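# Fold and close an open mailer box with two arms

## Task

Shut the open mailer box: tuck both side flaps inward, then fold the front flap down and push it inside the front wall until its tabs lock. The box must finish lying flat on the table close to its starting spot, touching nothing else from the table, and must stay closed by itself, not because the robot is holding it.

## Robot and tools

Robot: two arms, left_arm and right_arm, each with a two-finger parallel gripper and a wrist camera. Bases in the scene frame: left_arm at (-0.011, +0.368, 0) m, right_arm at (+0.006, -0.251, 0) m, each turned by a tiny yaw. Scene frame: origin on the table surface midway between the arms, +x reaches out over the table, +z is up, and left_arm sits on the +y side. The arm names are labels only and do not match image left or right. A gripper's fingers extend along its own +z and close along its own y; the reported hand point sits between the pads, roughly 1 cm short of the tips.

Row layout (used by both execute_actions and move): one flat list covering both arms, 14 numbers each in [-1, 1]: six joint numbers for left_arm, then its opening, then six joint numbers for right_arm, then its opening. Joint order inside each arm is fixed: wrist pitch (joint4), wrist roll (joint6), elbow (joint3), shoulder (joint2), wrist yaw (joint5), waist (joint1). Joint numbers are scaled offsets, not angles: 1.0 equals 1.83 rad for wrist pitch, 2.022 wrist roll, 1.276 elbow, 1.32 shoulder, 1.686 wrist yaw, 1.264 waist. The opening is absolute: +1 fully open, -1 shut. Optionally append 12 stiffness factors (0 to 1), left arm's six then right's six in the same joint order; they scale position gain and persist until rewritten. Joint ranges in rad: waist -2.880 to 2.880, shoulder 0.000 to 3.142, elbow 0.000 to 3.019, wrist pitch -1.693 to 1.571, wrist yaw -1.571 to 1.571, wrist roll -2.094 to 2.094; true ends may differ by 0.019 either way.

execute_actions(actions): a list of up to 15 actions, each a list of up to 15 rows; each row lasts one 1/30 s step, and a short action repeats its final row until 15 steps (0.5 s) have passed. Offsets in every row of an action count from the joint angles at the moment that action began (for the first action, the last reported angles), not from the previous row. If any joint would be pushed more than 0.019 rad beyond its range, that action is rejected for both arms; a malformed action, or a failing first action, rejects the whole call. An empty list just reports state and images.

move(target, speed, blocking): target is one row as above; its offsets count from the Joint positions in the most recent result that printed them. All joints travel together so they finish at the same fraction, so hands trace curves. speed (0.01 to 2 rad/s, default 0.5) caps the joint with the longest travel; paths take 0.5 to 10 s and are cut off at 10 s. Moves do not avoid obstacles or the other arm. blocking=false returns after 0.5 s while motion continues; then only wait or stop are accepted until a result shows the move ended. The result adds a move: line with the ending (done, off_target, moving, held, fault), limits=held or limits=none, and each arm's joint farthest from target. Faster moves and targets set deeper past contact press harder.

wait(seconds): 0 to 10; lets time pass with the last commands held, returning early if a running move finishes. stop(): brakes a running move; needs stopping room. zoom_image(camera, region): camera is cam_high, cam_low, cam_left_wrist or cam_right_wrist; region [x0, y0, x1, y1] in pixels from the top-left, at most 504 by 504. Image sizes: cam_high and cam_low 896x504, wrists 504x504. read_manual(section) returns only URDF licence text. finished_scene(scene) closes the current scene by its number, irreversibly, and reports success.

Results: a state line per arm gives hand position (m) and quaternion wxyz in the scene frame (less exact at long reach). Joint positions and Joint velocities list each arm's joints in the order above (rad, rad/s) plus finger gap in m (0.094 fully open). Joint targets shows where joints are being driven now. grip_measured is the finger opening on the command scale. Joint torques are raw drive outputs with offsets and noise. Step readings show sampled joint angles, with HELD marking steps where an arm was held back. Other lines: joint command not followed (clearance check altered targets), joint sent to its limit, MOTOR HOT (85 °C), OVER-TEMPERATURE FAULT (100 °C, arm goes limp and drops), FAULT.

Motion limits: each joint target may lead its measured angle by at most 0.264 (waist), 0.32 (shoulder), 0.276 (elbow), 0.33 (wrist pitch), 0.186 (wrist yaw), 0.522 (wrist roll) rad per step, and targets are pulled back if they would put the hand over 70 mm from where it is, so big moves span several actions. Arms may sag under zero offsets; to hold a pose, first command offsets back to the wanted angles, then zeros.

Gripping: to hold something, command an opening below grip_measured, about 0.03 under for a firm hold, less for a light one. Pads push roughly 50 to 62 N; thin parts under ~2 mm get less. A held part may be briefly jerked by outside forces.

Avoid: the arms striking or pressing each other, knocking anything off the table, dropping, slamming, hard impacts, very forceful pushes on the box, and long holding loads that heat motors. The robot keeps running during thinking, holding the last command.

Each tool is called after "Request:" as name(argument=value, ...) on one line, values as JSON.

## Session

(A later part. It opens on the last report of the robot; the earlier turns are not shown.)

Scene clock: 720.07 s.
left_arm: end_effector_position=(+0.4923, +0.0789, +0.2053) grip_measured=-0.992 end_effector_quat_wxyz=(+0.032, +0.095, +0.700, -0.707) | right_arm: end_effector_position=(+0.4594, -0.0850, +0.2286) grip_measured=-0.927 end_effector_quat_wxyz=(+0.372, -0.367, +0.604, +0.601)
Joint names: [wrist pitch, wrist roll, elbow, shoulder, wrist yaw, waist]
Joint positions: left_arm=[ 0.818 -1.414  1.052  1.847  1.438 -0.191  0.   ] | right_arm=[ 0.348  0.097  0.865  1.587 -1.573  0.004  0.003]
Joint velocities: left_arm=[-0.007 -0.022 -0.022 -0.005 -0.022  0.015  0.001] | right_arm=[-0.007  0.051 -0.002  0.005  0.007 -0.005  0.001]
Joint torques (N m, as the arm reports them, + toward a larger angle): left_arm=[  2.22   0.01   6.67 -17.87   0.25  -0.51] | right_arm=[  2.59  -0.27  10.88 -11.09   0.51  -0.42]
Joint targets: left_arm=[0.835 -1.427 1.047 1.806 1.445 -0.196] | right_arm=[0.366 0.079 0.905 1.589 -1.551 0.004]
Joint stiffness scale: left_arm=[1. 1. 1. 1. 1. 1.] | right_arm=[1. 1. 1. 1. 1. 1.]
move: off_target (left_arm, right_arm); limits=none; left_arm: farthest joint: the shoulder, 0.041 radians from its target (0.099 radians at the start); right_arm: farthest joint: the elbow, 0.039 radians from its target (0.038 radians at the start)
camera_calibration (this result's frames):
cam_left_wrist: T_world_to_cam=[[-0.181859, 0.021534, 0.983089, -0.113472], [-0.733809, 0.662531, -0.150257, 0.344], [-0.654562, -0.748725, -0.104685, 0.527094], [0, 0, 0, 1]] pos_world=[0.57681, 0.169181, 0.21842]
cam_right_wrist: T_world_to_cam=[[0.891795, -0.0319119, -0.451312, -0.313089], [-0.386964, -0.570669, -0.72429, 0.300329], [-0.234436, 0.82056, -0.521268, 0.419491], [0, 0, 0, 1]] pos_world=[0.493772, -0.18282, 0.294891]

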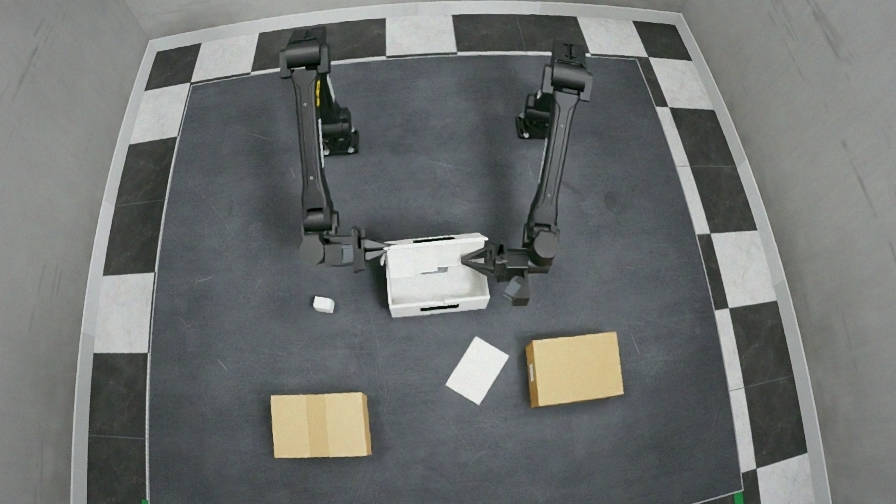

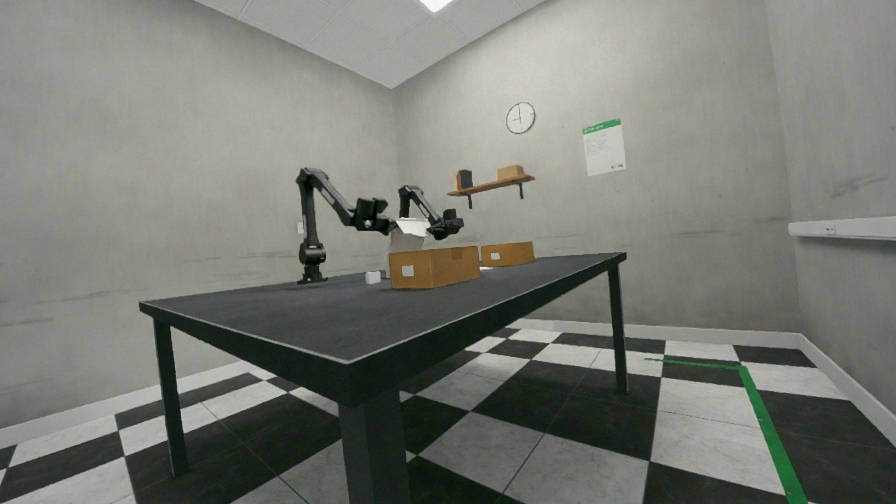

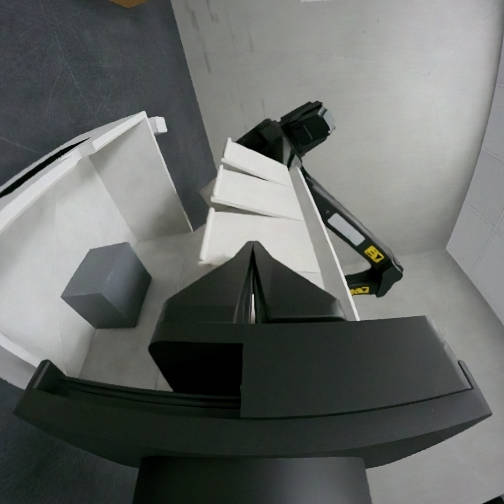

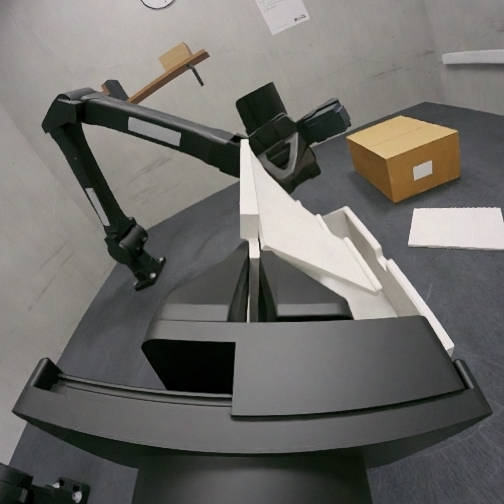

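Request:
move(target=[-0.05,0,0.16,0.06,0,0.0,-1,0.01,-0.01,0.03,0,0.008,0.0,-0.935], speed=0.2)

Request:
move(target=[0,0.5,0.035,0,0,0.2,0.2,0.01,-0.01,0.03,0,0.008,0.0,-0.935], speed=0.8)

Scene clock: 731.83 s.
left_arm: end_effector_position=(+0.5392, +0.0704, +0.2289) grip_measured=-0.992 end_effector_quat_wxyz=(+0.042, +0.101, +0.698, -0.708) | right_arm: end_effector_position=(+0.4597, -0.0850, +0.2285) grip_measured=-0.927 end_effector_quat_wxyz=(+0.373, -0.366, +0.605, +0.601)
Joint names: [wrist pitch, wrist roll, elbow, shoulder, wrist yaw, waist]
Joint positions: left_arm=[ 0.733 -1.414  1.215  1.902  1.435 -0.187  0.   ] | right_arm=[ 0.348  0.097  0.865  1.587 -1.572  0.004  0.003]
Joint velocities: left_arm=[-0.002 -0.007 -0.012  0.015 -0.066 -0.005  0.   ] | right_arm=[-0.027  0.007 -0.007 -0.024  0.081 -0.015 -0.001]
Joint torques (N m, as the arm reports them, + toward a larger angle): left_arm=[  1.12   0.11  11.1  -14.14   0.05  -0.38] | right_arm=[  2.71  -0.28  10.86 -11.3    0.11  -0.65]
Joint targets: left_arm=[0.726 -1.413 1.256 1.927 1.438 -0.191] | right_arm=[0.366 0.077 0.904 1.587 -1.559 0.004]
Joint stiffness scale: left_arm=[1. 1. 1. 1. 1. 1.] | right_arm=[1. 1. 1. 1. 1. 1.]
move: off_target (left_arm, right_arm); limits=none; left_arm: farthest joint: the elbow, 0.041 radians from its target (0.205 radians at the start); right_arm: farthest joint: the elbow, 0.038 radians from its target (0.038 radians at the start)
camera_calibration (this result's frames):
cam_left_wrist: T_world_to_cam=[[-0.204973, 0.0256619, 0.978431, -0.114689], [-0.734072, 0.657184, -0.171018, 0.39286], [-0.647398, -0.753293, -0.115867, 0.552974], [0, 0, 0, 1]] pos_world=[0.622874, 0.161314, 0.243473]
cam_right_wrist: T_world_to_cam=[[0.891746, -0.0334302, -0.4513, -0.31346], [-0.387779, -0.570522, -0.72397, 0.300667], [-0.233274, 0.820602, -0.521724, 0.419073], [0, 0, 0, 1]] pos_world=[0.493877, -0.182834, 0.29485]

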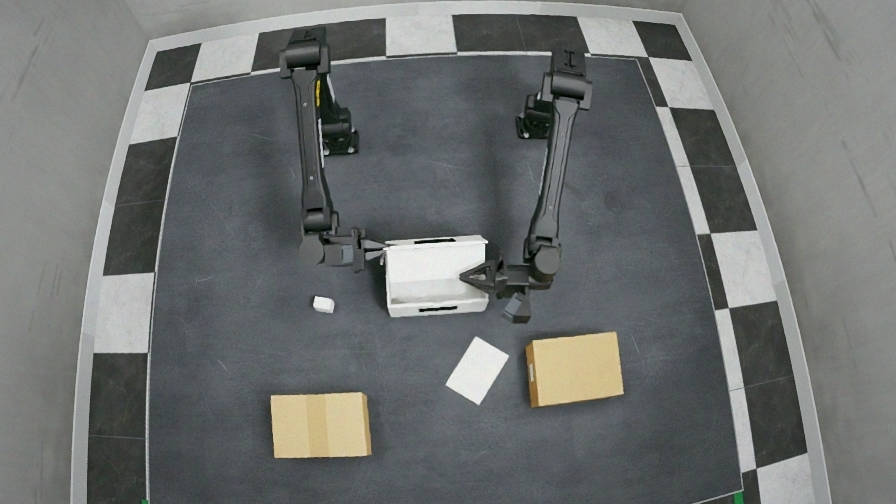

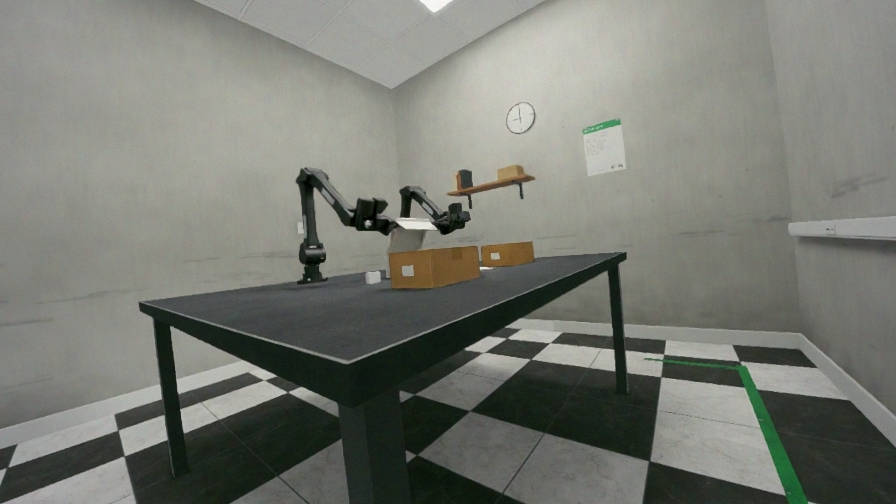

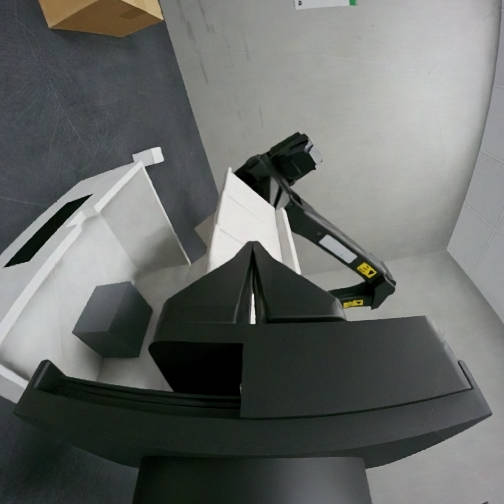

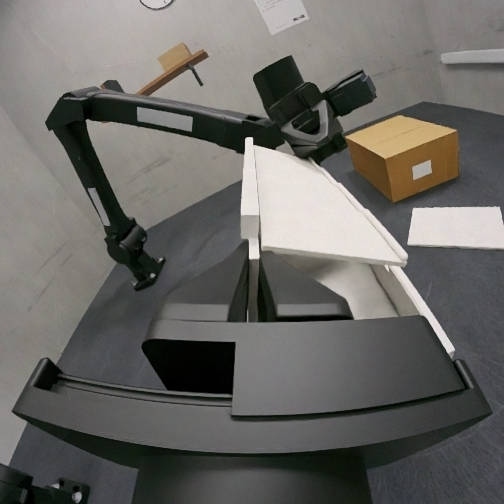

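Scene clock: 734.00 s.
left_arm: end_effector_position=(+0.5967, +0.2197, +0.2289) grip_measured=+0.198 end_effector_quat_wxyz=(+0.449, +0.346, +0.614, -0.549) | right_arm: end_effector_position=(+0.4597, -0.0850, +0.2280) grip_measured=-0.927 end_effector_quat_wxyz=(+0.372, -0.365, +0.606, +0.601)
Joint names: [wrist pitch, wrist roll, elbow, shoulder, wrist yaw, waist]
Joint positions: left_arm=[ 0.733 -0.419  1.215  1.902  1.435  0.069  0.056] | right_arm=[ 0.348  0.1    0.864  1.587 -1.569  0.004  0.003]
Joint velocities: left_arm=[-0.017 -0.051 -0.007 -0.015 -0.007 -0.015 -0.001] | right_arm=[-0.022  0.022 -0.007 -0.005 -0.051 -0.005  0.   ]
Joint torques (N m, as the arm reports them, + toward a larger angle): left_arm=[  1.34   0.21  11.42 -16.19  -0.07  -0.52] | right_arm=[  2.67  -0.35  10.96 -11.15   0.11  -0.66]
Joint targets: left_arm=[0.733 -0.403 1.260 1.902 1.435 0.066] | right_arm=[0.366 0.077 0.903 1.587 -1.558 0.004]
Joint stiffness scale: left_arm=[1. 1. 1. 1. 1. 1.] | right_arm=[1. 1. 1. 1. 1. 1.]
move: off_target (left_arm, right_arm); limits=none; left_arm: farthest joint: the elbow, 0.044 radians from its target (0.044 radians at the start); right_arm: farthest joint: the elbow, 0.039 radians from its target (0.038 radians at the start)
camera_calibration (this result's frames):
cam_left_wrist: T_world_to_cam=[[-0.920101, -0.155749, 0.359382, 0.501561], [-0.38472, 0.531579, -0.754595, 0.289691], [-0.0735127, -0.832566, -0.549027, 0.476747], [0, 0, 0, 1]] pos_world=[0.607984, 0.321047, 0.300094]
cam_right_wrist: T_world_to_cam=[[0.890114, -0.0356896, -0.454339, -0.312498], [-0.391483, -0.570269, -0.722174, 0.301601], [-0.233321, 0.820683, -0.521576, 0.418792], [0, 0, 0, 1]] pos_world=[0.493943, -0.182855, 0.29426]

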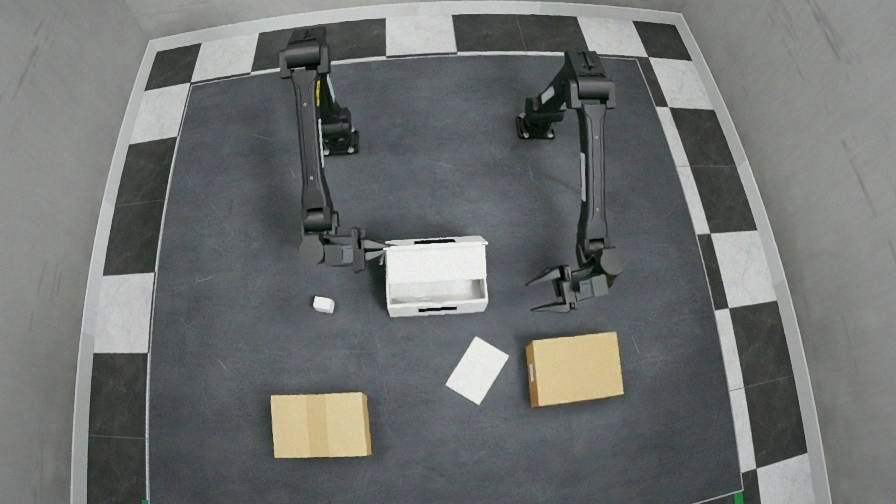

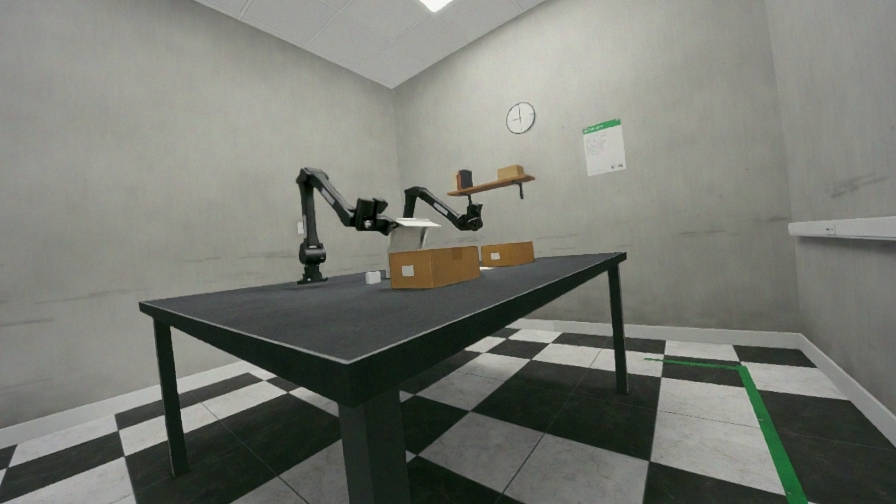

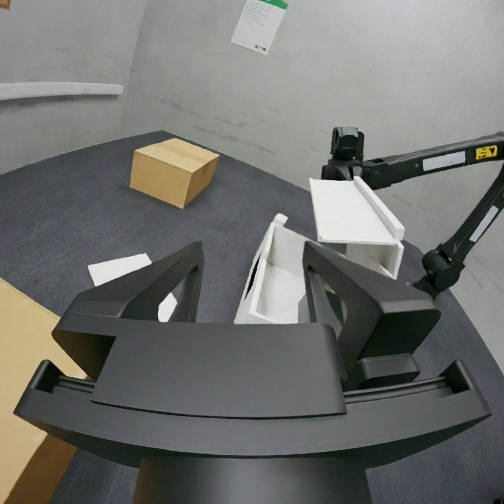

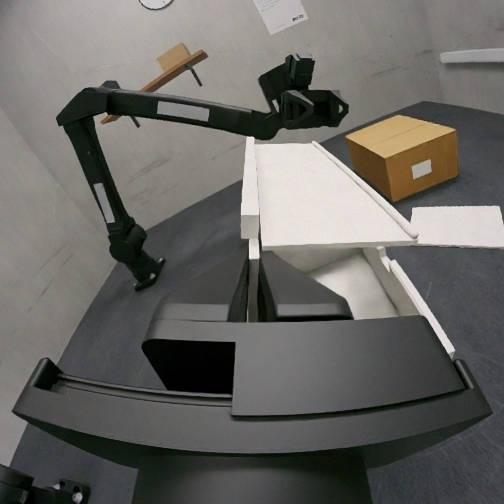

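Request:
move(target=[0.06,0,-0.25,-0.16,-0.021,-0.08,0.6,0.01,-0.01,0.03,0,0.008,0.0,-0.935], speed=0.4)

Request:
move(target=[0.005,0,0.004,0,0,-0.115,0.6,0.01,-0.01,0.03,0,0.008,0.0,-0.935], speed=0.12)

Scene clock: 747.43 s.
left_arm: end_effector_position=(+0.4833, +0.1674, +0.2139) grip_measured=+0.598 end_effector_quat_wxyz=(+0.416, +0.354, +0.612, -0.572) | right_arm: end_effector_position=(+0.4600, -0.0850, +0.2279) grip_measured=-0.927 end_effector_quat_wxyz=(+0.372, -0.364, +0.607, +0.601)
Joint names: [wrist pitch, wrist roll, elbow, shoulder, wrist yaw, waist]
Joint positions: left_arm=[ 0.827 -0.418  0.891  1.718  1.404 -0.029  0.075] | right_arm=[ 0.348  0.1    0.864  1.587 -1.568  0.004  0.003]
Joint velocities: left_arm=[-0.017  0.007 -0.012 -0.015  0.022 -0.005 -0.001] | right_arm=[ 0.007  0.007  0.007 -0.015  0.007 -0.005  0.   ]
Joint torques (N m, as the arm reports them, + toward a larger angle): left_arm=[  2.15   0.05   7.37 -14.7   -0.23  -0.21] | right_arm=[  2.74  -0.33  10.87 -11.04   0.16  -0.7 ]
Joint targets: left_arm=[0.843 -0.418 0.896 1.690 1.400 -0.032] | right_arm=[0.366 0.079 0.902 1.587 -1.556 0.004]
Joint stiffness scale: left_arm=[1. 1. 1. 1. 1. 1.] | right_arm=[1. 1. 1. 1. 1. 1.]
move: off_target (left_arm, right_arm); limits=none; left_arm: farthest joint: the shoulder, 0.027 radians from its target (0.211 radians at the start); right_arm: farthest joint: the elbow, 0.038 radians from its target (0.038 radians at the start)
camera_calibration (this result's frames):
cam_left_wrist: T_world_to_cam=[[-0.910952, -0.0938987, 0.401684, 0.370631], [-0.382394, 0.557463, -0.736892, 0.253253], [-0.154731, -0.824875, -0.543728, 0.453438], [0, 0, 0, 1]] pos_world=[0.50463, 0.267653, 0.28429]
cam_right_wrist: T_world_to_cam=[[0.889712, -0.0372033, -0.455004, -0.312551], [-0.392848, -0.570108, -0.721559, 0.302126], [-0.232557, 0.820727, -0.521847, 0.418515], [0, 0, 0, 1]] pos_world=[0.494099, -0.18287, 0.294191]

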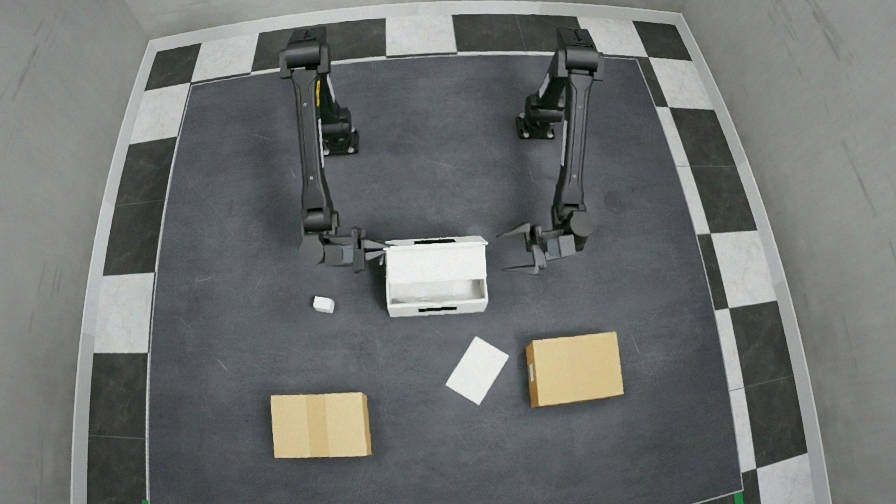

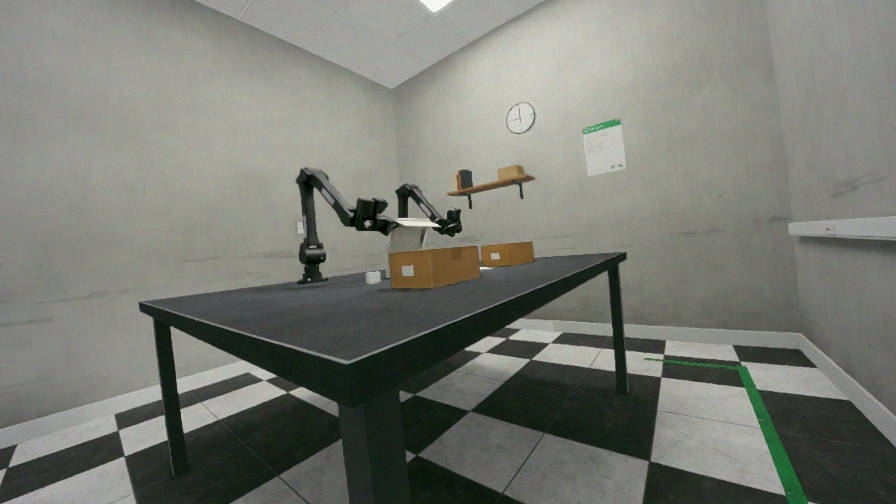

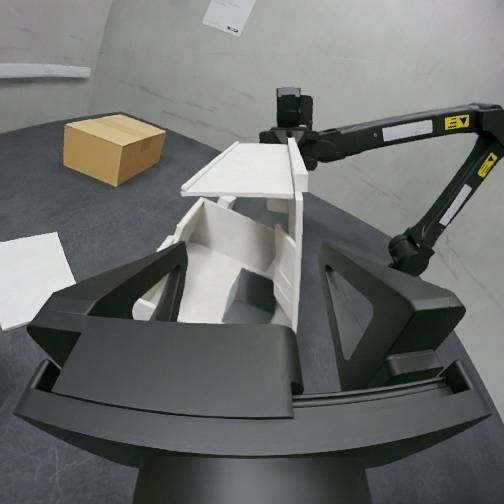

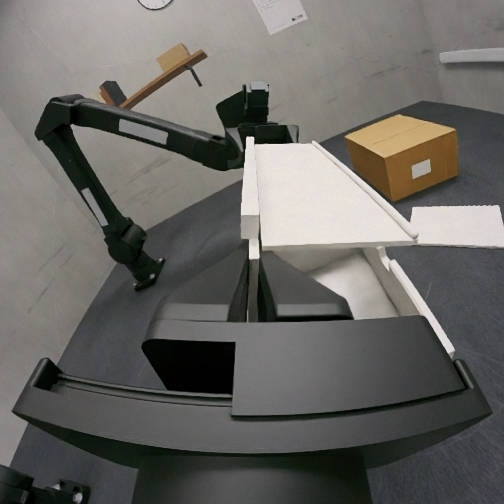

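Scene clock: 749.03 s.
left_arm: end_effector_position=(+0.4492, +0.0992, +0.2132) grip_measured=+0.598 end_effector_quat_wxyz=(+0.373, +0.396, +0.586, -0.600) | right_arm: end_effector_position=(+0.4602, -0.0850, +0.2278) grip_measured=-0.927 end_effector_quat_wxyz=(+0.372, -0.364, +0.607, +0.601)
Joint names: [wrist pitch, wrist roll, elbow, shoulder, wrist yaw, waist]
Joint positions: left_arm=[ 0.827 -0.418  0.889  1.718  1.404 -0.172  0.075] | right_arm=[ 0.348  0.101  0.864  1.587 -1.567  0.004  0.003]
Joint velocities: left_arm=[-0.002 -0.051 -0.007 -0.005 -0.11  -0.005 -0.   ] | right_arm=[-0.017 -0.037 -0.022 -0.005 -0.037 -0.005 -0.001]
Joint torques (N m, as the arm reports them, + toward a larger angle): left_arm=[  1.8    0.06   7.44 -12.74  -0.02  -0.47] | right_arm=[  2.64  -0.32  10.72 -10.67   0.12  -0.87]
Joint targets: left_arm=[0.836 -0.418 0.896 1.718 1.404 -0.175] | right_arm=[0.366 0.080 0.902 1.587 -1.554 0.004]
Joint stiffness scale: left_arm=[1. 1. 1. 1. 1. 1.] | right_arm=[1. 1. 1. 1. 1. 1.]
move: off_target (right_arm); limits=none; left_arm: farthest joint: the wrist pitch, 0.009 radians from its target (0.009 radians at the start); right_arm: farthest joint: the elbow, 0.038 radians from its target (0.038 radians at the start)
camera_calibration (this result's frames):
cam_left_wrist: T_world_to_cam=[[-0.914296, 0.0364264, 0.403406, 0.321659], [-0.30062, 0.606455, -0.736097, 0.235933], [-0.271461, -0.794283, -0.543529, 0.440939], [0, 0, 0, 1]] pos_world=[0.484716, 0.19543, 0.283573]
cam_right_wrist: T_world_to_cam=[[0.889148, -0.0383351, -0.45601, -0.312354], [-0.394285, -0.569978, -0.720877, 0.302661], [-0.232281, 0.820765, -0.52191, 0.418413], [0, 0, 0, 1]] pos_world=[0.494254, -0.182883, 0.294119]

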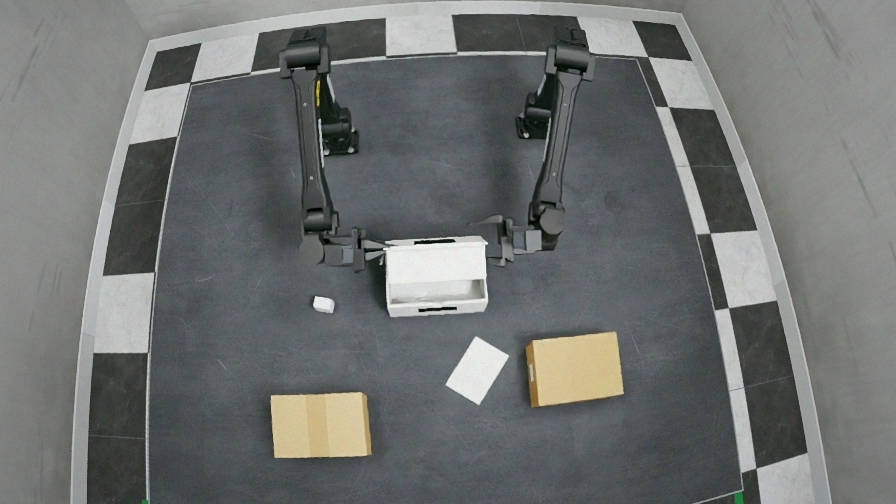

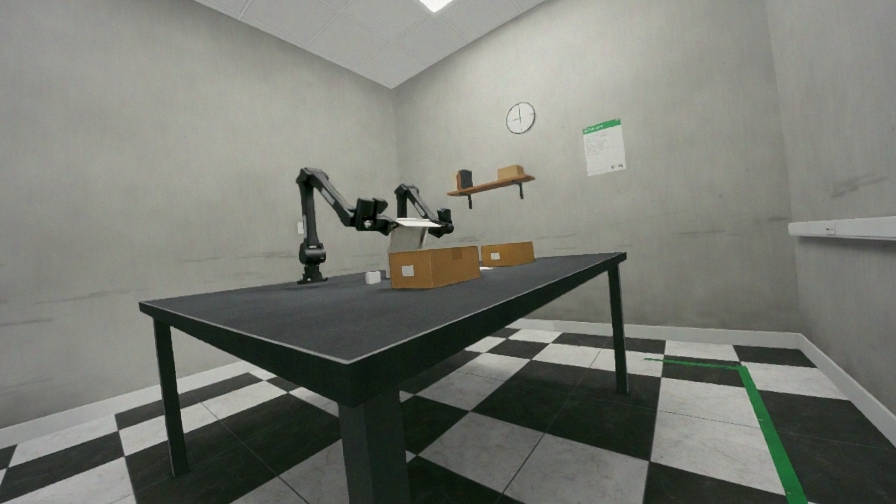

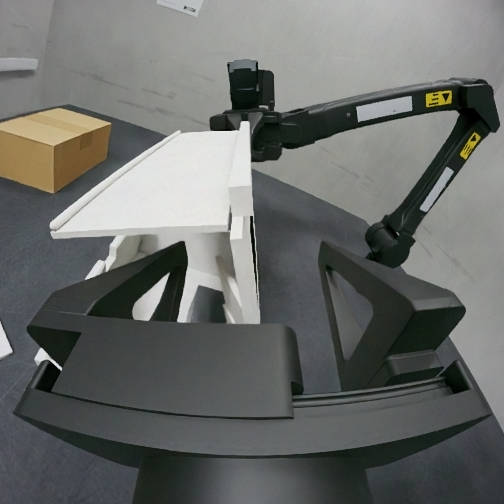

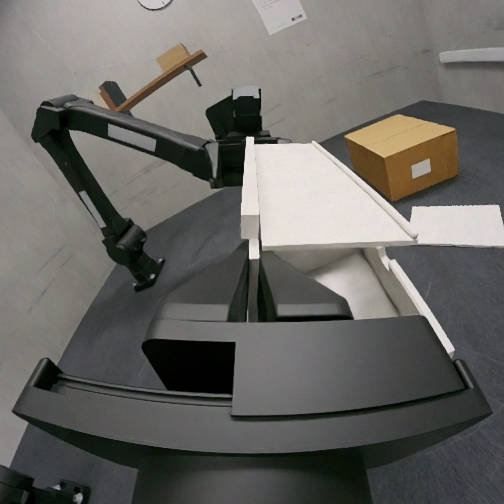

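Request:
move(target=[0.005,0,0.005,0,0,0,-0.925,0.01,0,0.03,0,0.005,0.0,0])

Request:
move(target=[0.005,0,0.005,0,0,0,-0.93,0.01,0,0.03,0,0.005,-0.2,0], speed=0.3)

Scene clock: 761.13 s.
left_arm: end_effector_position=(+0.4486, +0.0995, +0.2137) grip_measured=-0.914 end_effector_quat_wxyz=(+0.366, +0.389, +0.591, -0.605) | right_arm: end_effector_position=(+0.4607, -0.0850, +0.2282) grip_measured=-0.002 end_effector_quat_wxyz=(+0.373, -0.363, +0.608, +0.599)
Joint names: [wrist pitch, wrist roll, elbow, shoulder, wrist yaw, waist]
Joint positions: left_arm=[ 0.827 -0.444  0.888  1.716  1.405 -0.171  0.004] | right_arm=[ 0.348  0.102  0.864  1.586 -1.562  0.004  0.047]
Joint velocities: left_arm=[ 0.002 -0.037 -0.002 -0.005 -0.007 -0.005 -0.001] | right_arm=[ 0.012  0.051 -0.012 -0.015 -0.022 -0.015  0.002]
Joint torques (N m, as the arm reports them, + toward a larger angle): left_arm=[  1.82   0.28   7.51 -12.53  -0.08  -0.13] | right_arm=[  2.59  -0.07  10.71 -10.99  -0.21  -0.22]
Joint targets: left_arm=[0.836 -0.418 0.895 1.718 1.404 -0.172] | right_arm=[0.366 0.102 0.902 1.587 -1.558 0.004]
Joint stiffness scale: left_arm=[1. 1. 1. 1. 1. 1.] | right_arm=[1. 1. 1. 1. 1. 1.]
move: off_target (left_arm, right_arm); limits=none; left_arm: farthest joint: the wrist roll, 0.026 radians from its target (0.000 radians at the start); right_arm: farthest joint: the elbow, 0.038 radians from its target (0.038 radians at the start)
camera_calibration (this result's frames):
cam_left_wrist: T_world_to_cam=[[-0.903823, 0.0367697, 0.426323, 0.311298], [-0.318589, 0.607294, -0.727801, 0.242173], [-0.285665, -0.793626, -0.537172, 0.446233], [0, 0, 0, 1]] pos_world=[0.485985, 0.195625, 0.283244]
cam_right_wrist: T_world_to_cam=[[0.889488, -0.0428921, -0.454941, -0.313493], [-0.395902, -0.569508, -0.720363, 0.303818], [-0.228195, 0.820866, -0.523552, 0.417251], [0, 0, 0, 1]] pos_world=[0.494345, -0.182927, 0.294691]

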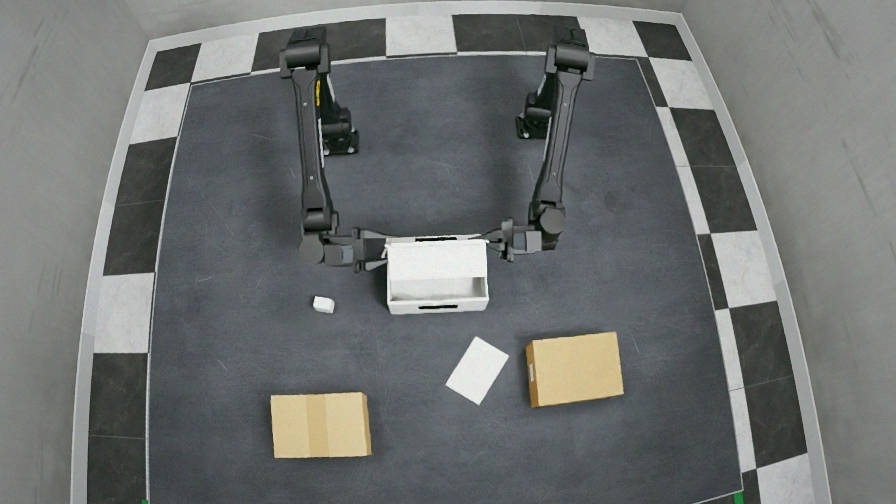

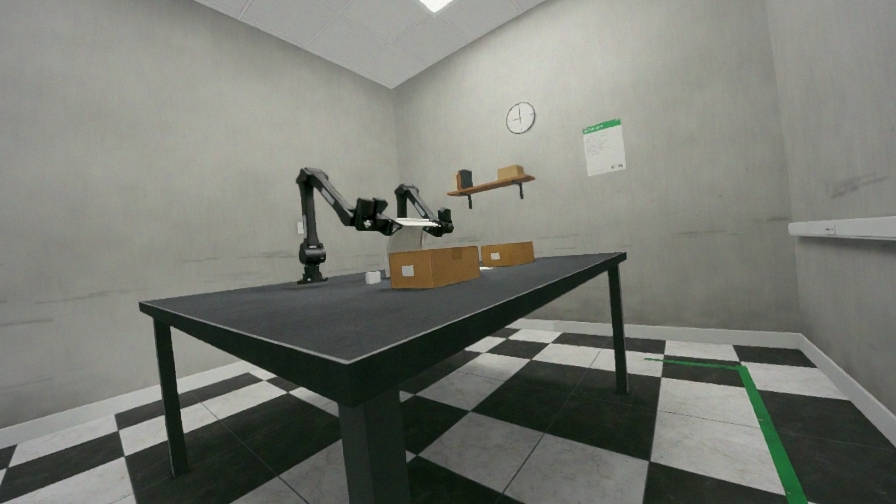

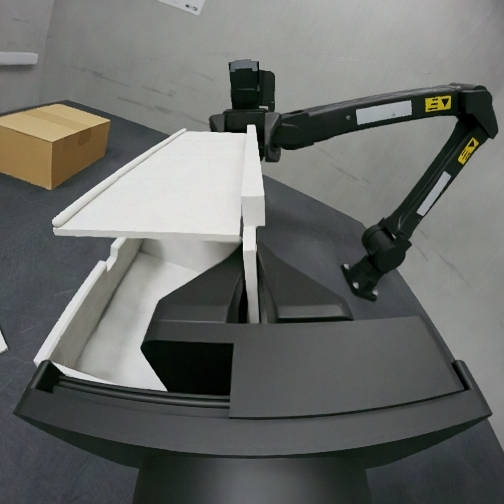

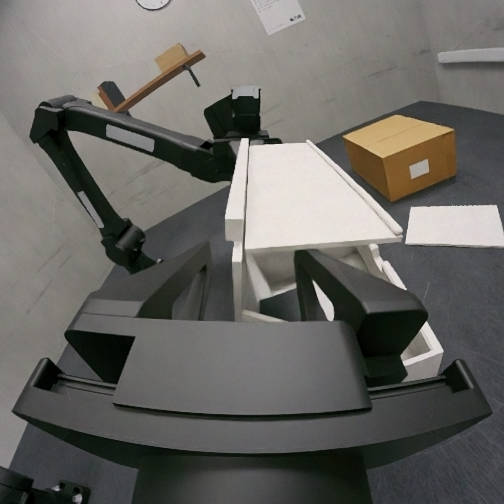

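Scene clock: 762.37 s.
left_arm: end_effector_position=(+0.4486, +0.0995, +0.2137) grip_measured=-0.919 end_effector_quat_wxyz=(+0.361, +0.384, +0.594, -0.608) | right_arm: end_effector_position=(+0.4885, -0.2016, +0.2278) grip_measured=-0.002 end_effector_quat_wxyz=(+0.446, -0.284, +0.650, +0.547)
Joint names: [wrist pitch, wrist roll, elbow, shoulder, wrist yaw, waist]
Joint positions: left_arm=[ 0.827 -0.459  0.888  1.716  1.405 -0.171  0.004] | right_arm=[ 0.348  0.102  0.864  1.586 -1.557 -0.243  0.047]
Joint velocities: left_arm=[ 0.017  0.007 -0.002 -0.024 -0.022 -0.024 -0.001] | right_arm=[-0.002  0.007 -0.022 -0.015 -0.066 -0.024 -0.001]
Joint torques (N m, as the arm reports them, + toward a larger angle): left_arm=[  1.83   0.2    7.41 -12.72  -0.03  -0.14] | right_arm=[  2.62  -0.06  10.85 -11.18  -0.23   0.03]
Joint targets: left_arm=[0.836 -0.444 0.894 1.716 1.405 -0.171] | right_arm=[0.366 0.102 0.902 1.586 -1.553 -0.249]
Joint stiffness scale: left_arm=[1. 1. 1. 1. 1. 1.] | right_arm=[1. 1. 1. 1. 1. 1.]
move: off_target (right_arm); limits=none; left_arm: farthest joint: the wrist roll, 0.015 radians from its target (0.000 radians at the start); right_arm: farthest joint: the elbow, 0.038 radians from its target (0.038 radians at the start)
camera_calibration (this result's frames):
cam_left_wrist: T_world_to_cam=[[-0.897218, 0.0365132, 0.440076, 0.305421], [-0.329649, 0.607717, -0.722504, 0.245961], [-0.293822, -0.793314, -0.533218, 0.449017], [0, 0, 0, 1]] pos_world=[0.487041, 0.195585, 0.282723]
cam_right_wrist: T_world_to_cam=[[0.850325, -0.264648, -0.454872, -0.368916], [-0.526011, -0.453872, -0.719245, 0.334732], [-0.0161067, 0.85086, -0.525146, 0.42198], [0, 0, 0, 1]] pos_world=[0.496568, -0.304753, 0.294547]

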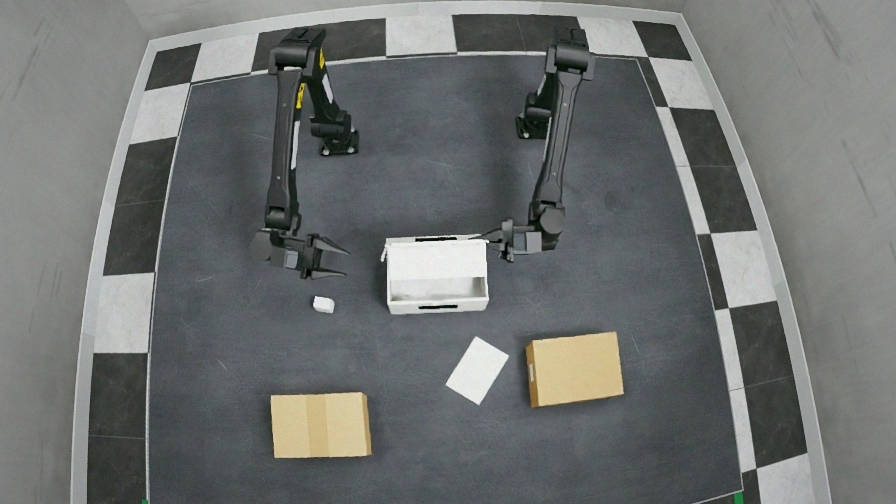

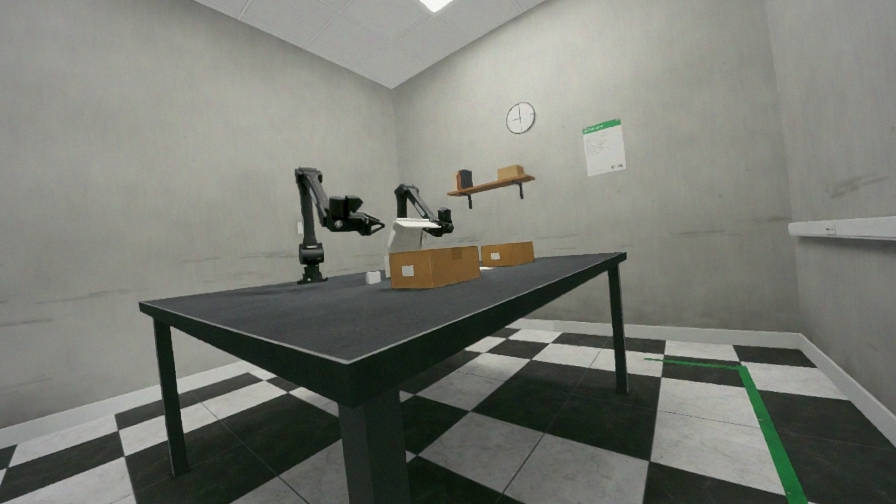

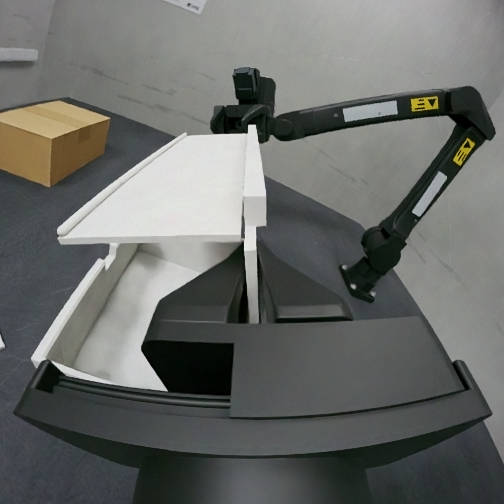

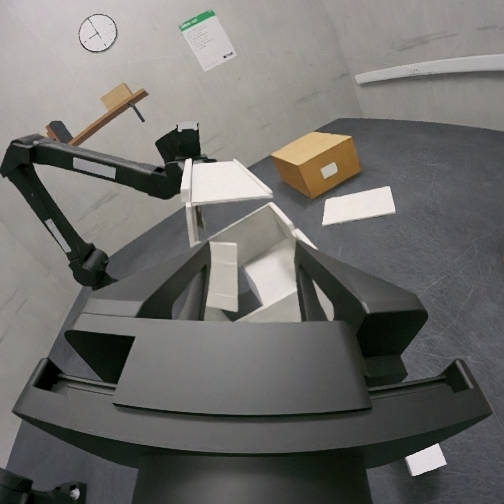

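Request:
move(target=[0.005,0.007,0.005,0,0,0,-0.93,0.085,0.73,-0.012,0.1,0.005,0.06,-0.4], speed=1.0)

Scene clock: 781.93 s.
left_arm: end_effector_position=(+0.4486, +0.0995, +0.2137) grip_measured=-0.920 end_effector_quat_wxyz=(+0.359, +0.382, +0.595, -0.609) | right_arm: end_effector_position=(+0.4927, -0.1738, +0.1787) grip_measured=-0.398 end_effector_quat_wxyz=(-0.054, +0.204, +0.679, +0.703)
Joint names: [wrist pitch, wrist roll, elbow, shoulder, wrist yaw, waist]
Joint positions: left_arm=[ 0.827 -0.466  0.888  1.716  1.405 -0.171  0.004] | right_arm=[ 0.485  1.566  0.847  1.707 -1.552 -0.182  0.028]
Joint velocities: left_arm=[ 0.007 -0.037 -0.002 -0.015  0.037  0.005 -0.001] | right_arm=[ 0.012  0.007  0.002 -0.005  0.022 -0.005 -0.002]
Joint torques (N m, as the arm reports them, + toward a larger angle): left_arm=[  1.82   0.25   7.41 -12.7   -0.03  -0.16] | right_arm=[  2.64   0.01   7.13 -11.01  -0.2    1.58]
Joint targets: left_arm=[0.836 -0.445 0.894 1.716 1.405 -0.171] | right_arm=[0.504 1.578 0.849 1.718 -1.549 -0.168]
Joint stiffness scale: left_arm=[1. 1. 1. 1. 1. 1.] | right_arm=[1. 1. 1. 1. 1. 1.]
move: off_target (left_arm); limits=none; left_arm: farthest joint: the wrist roll, 0.021 radians from its target (0.014 radians at the start); right_arm: farthest joint: the wrist pitch, 0.019 radians from its target (0.156 radians at the start)
camera_calibration (this result's frames):
cam_left_wrist: T_world_to_cam=[[-0.894347, 0.0364018, 0.44589, 0.302902], [-0.334325, 0.607895, -0.720202, 0.247549], [-0.297271, -0.793182, -0.531499, 0.450184], [0, 0, 0, 1]] pos_world=[0.487488, 0.195568, 0.282496]
cam_right_wrist: T_world_to_cam=[[-0.3566, 0.0464539, -0.933101, 0.346713], [-0.863449, -0.3978, 0.310177, 0.306332], [-0.356779, 0.916295, 0.181966, 0.425431], [0, 0, 0, 1]] pos_world=[0.539925, -0.284067, 0.151087]

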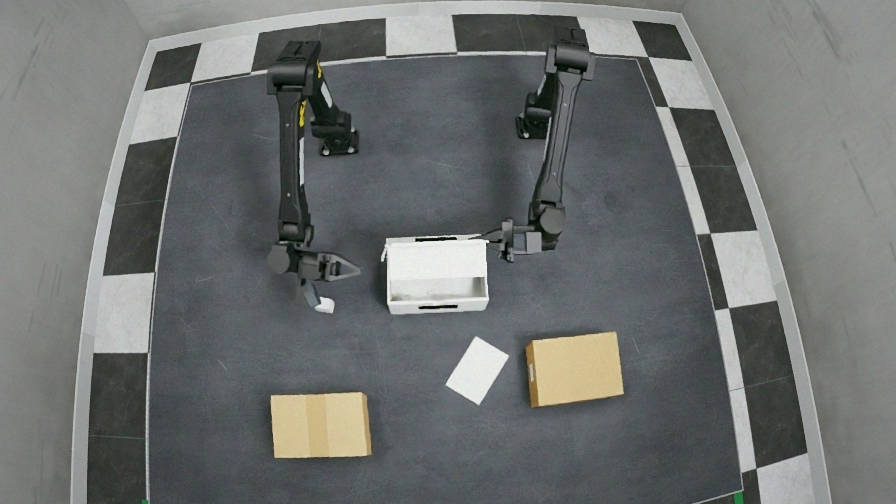

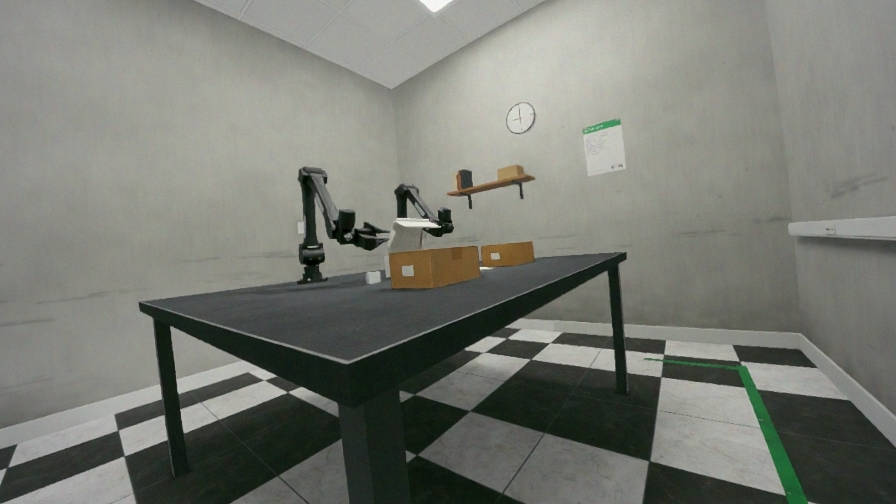

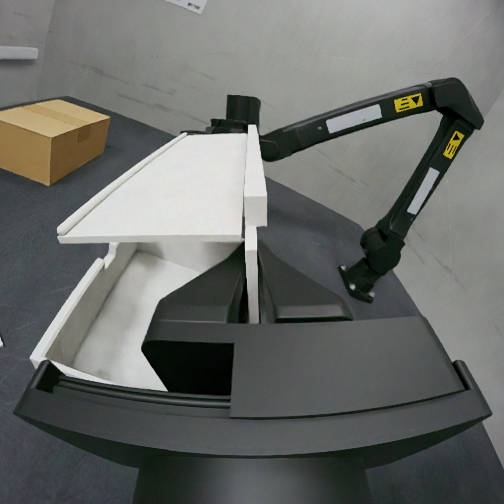

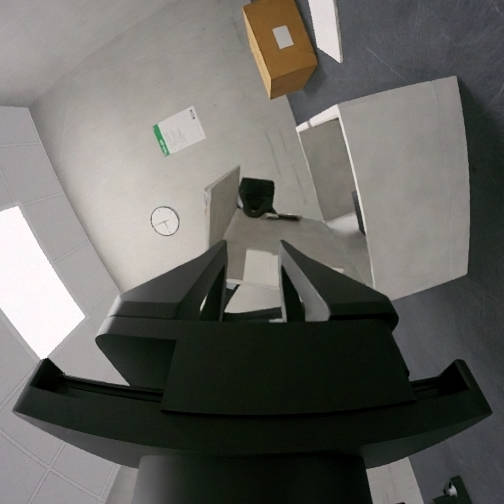

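Request:
move(target=[0.005,0.01,0.005,0,0,0,-0.93,0.045,0,-0.07,0,0,0.05,-0.4], speed=0.15)

Scene clock: 790.67 s.
left_arm: end_effector_position=(+0.4486, +0.0995, +0.2137) grip_measured=-0.920 end_effector_quat_wxyz=(+0.358, +0.382, +0.595, -0.609) | right_arm: end_effector_position=(+0.4601, -0.1447, +0.1551) grip_measured=-0.398 end_effector_quat_wxyz=(-0.083, +0.196, +0.682, +0.700)
Joint names: [wrist pitch, wrist roll, elbow, shoulder, wrist yaw, waist]
Joint positions: left_arm=[ 0.827 -0.468  0.888  1.716  1.405 -0.171  0.004] | right_arm=[ 0.549  1.566  0.756  1.707 -1.552 -0.131  0.028]
Joint velocities: left_arm=[ 0.002  0.022 -0.002  0.015  0.007  0.005  0.   ] | right_arm=[ 0.002 -0.007 -0.007  0.005  0.007 -0.005 -0.001]
Joint torques (N m, as the arm reports them, + toward a larger angle): left_arm=[  1.8    0.27   7.41 -12.68  -0.03  -0.17] | right_arm=[  2.61  -0.11   6.56 -11.18  -0.41   0.57]
Joint targets: left_arm=[0.836 -0.445 0.894 1.716 1.405 -0.171] | right_arm=[0.567 1.566 0.758 1.707 -1.552 -0.119]
Joint stiffness scale: left_arm=[1. 1. 1. 1. 1. 1.] | right_arm=[1. 1. 1. 1. 1. 1.]
move: off_target (left_arm); limits=none; left_arm: farthest joint: the wrist roll, 0.022 radians from its target (0.020 radians at the start); right_arm: farthest joint: the wrist pitch, 0.019 radians from its target (0.082 radians at the start)
camera_calibration (this result's frames):
cam_left_wrist: T_world_to_cam=[[-0.893325, 0.0363621, 0.447938, 0.30201], [-0.335971, 0.607958, -0.719382, 0.248106], [-0.298486, -0.793136, -0.530888, 0.450593], [0, 0, 0, 1]] pos_world=[0.487645, 0.195562, 0.282416]
cam_right_wrist: T_world_to_cam=[[-0.384781, 0.0319083, -0.922456, 0.320932], [-0.83274, -0.443055, 0.332033, 0.272936], [-0.398104, 0.895926, 0.19705, 0.405173], [0, 0, 0, 1]] pos_world=[0.512074, -0.25232, 0.125582]

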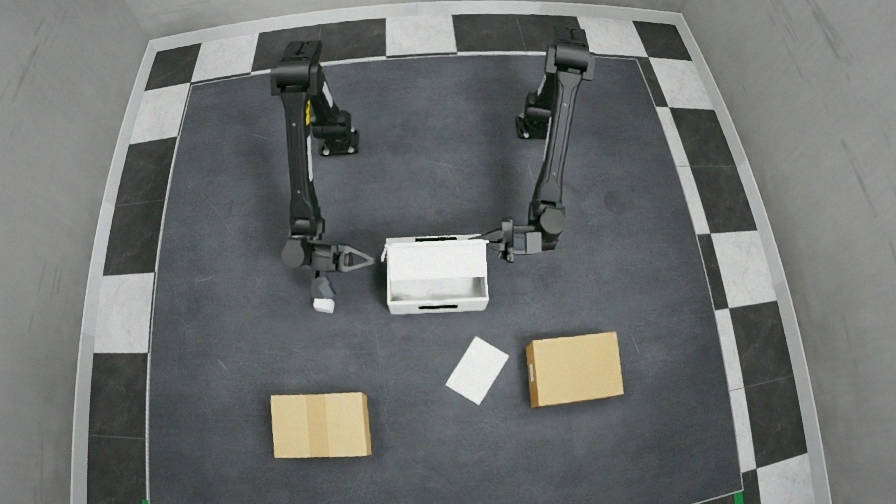

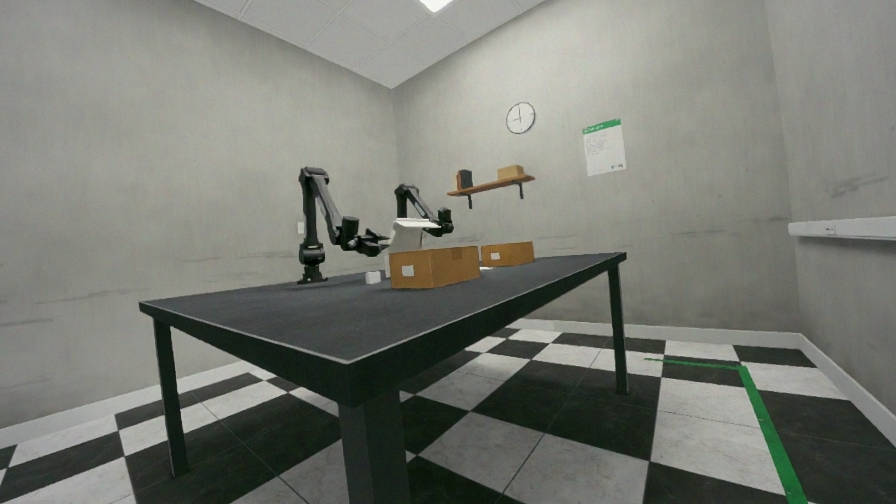

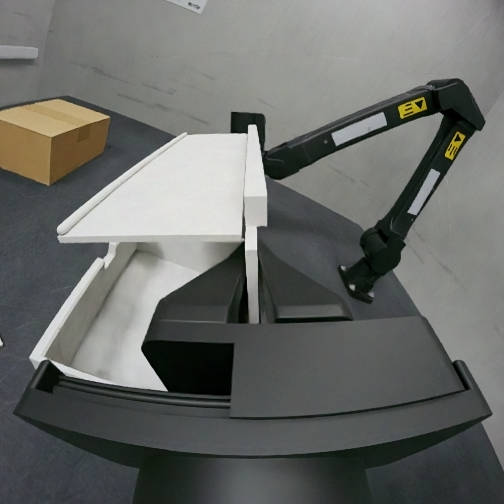

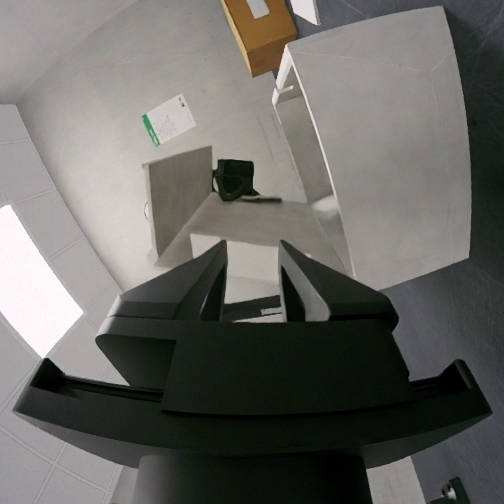

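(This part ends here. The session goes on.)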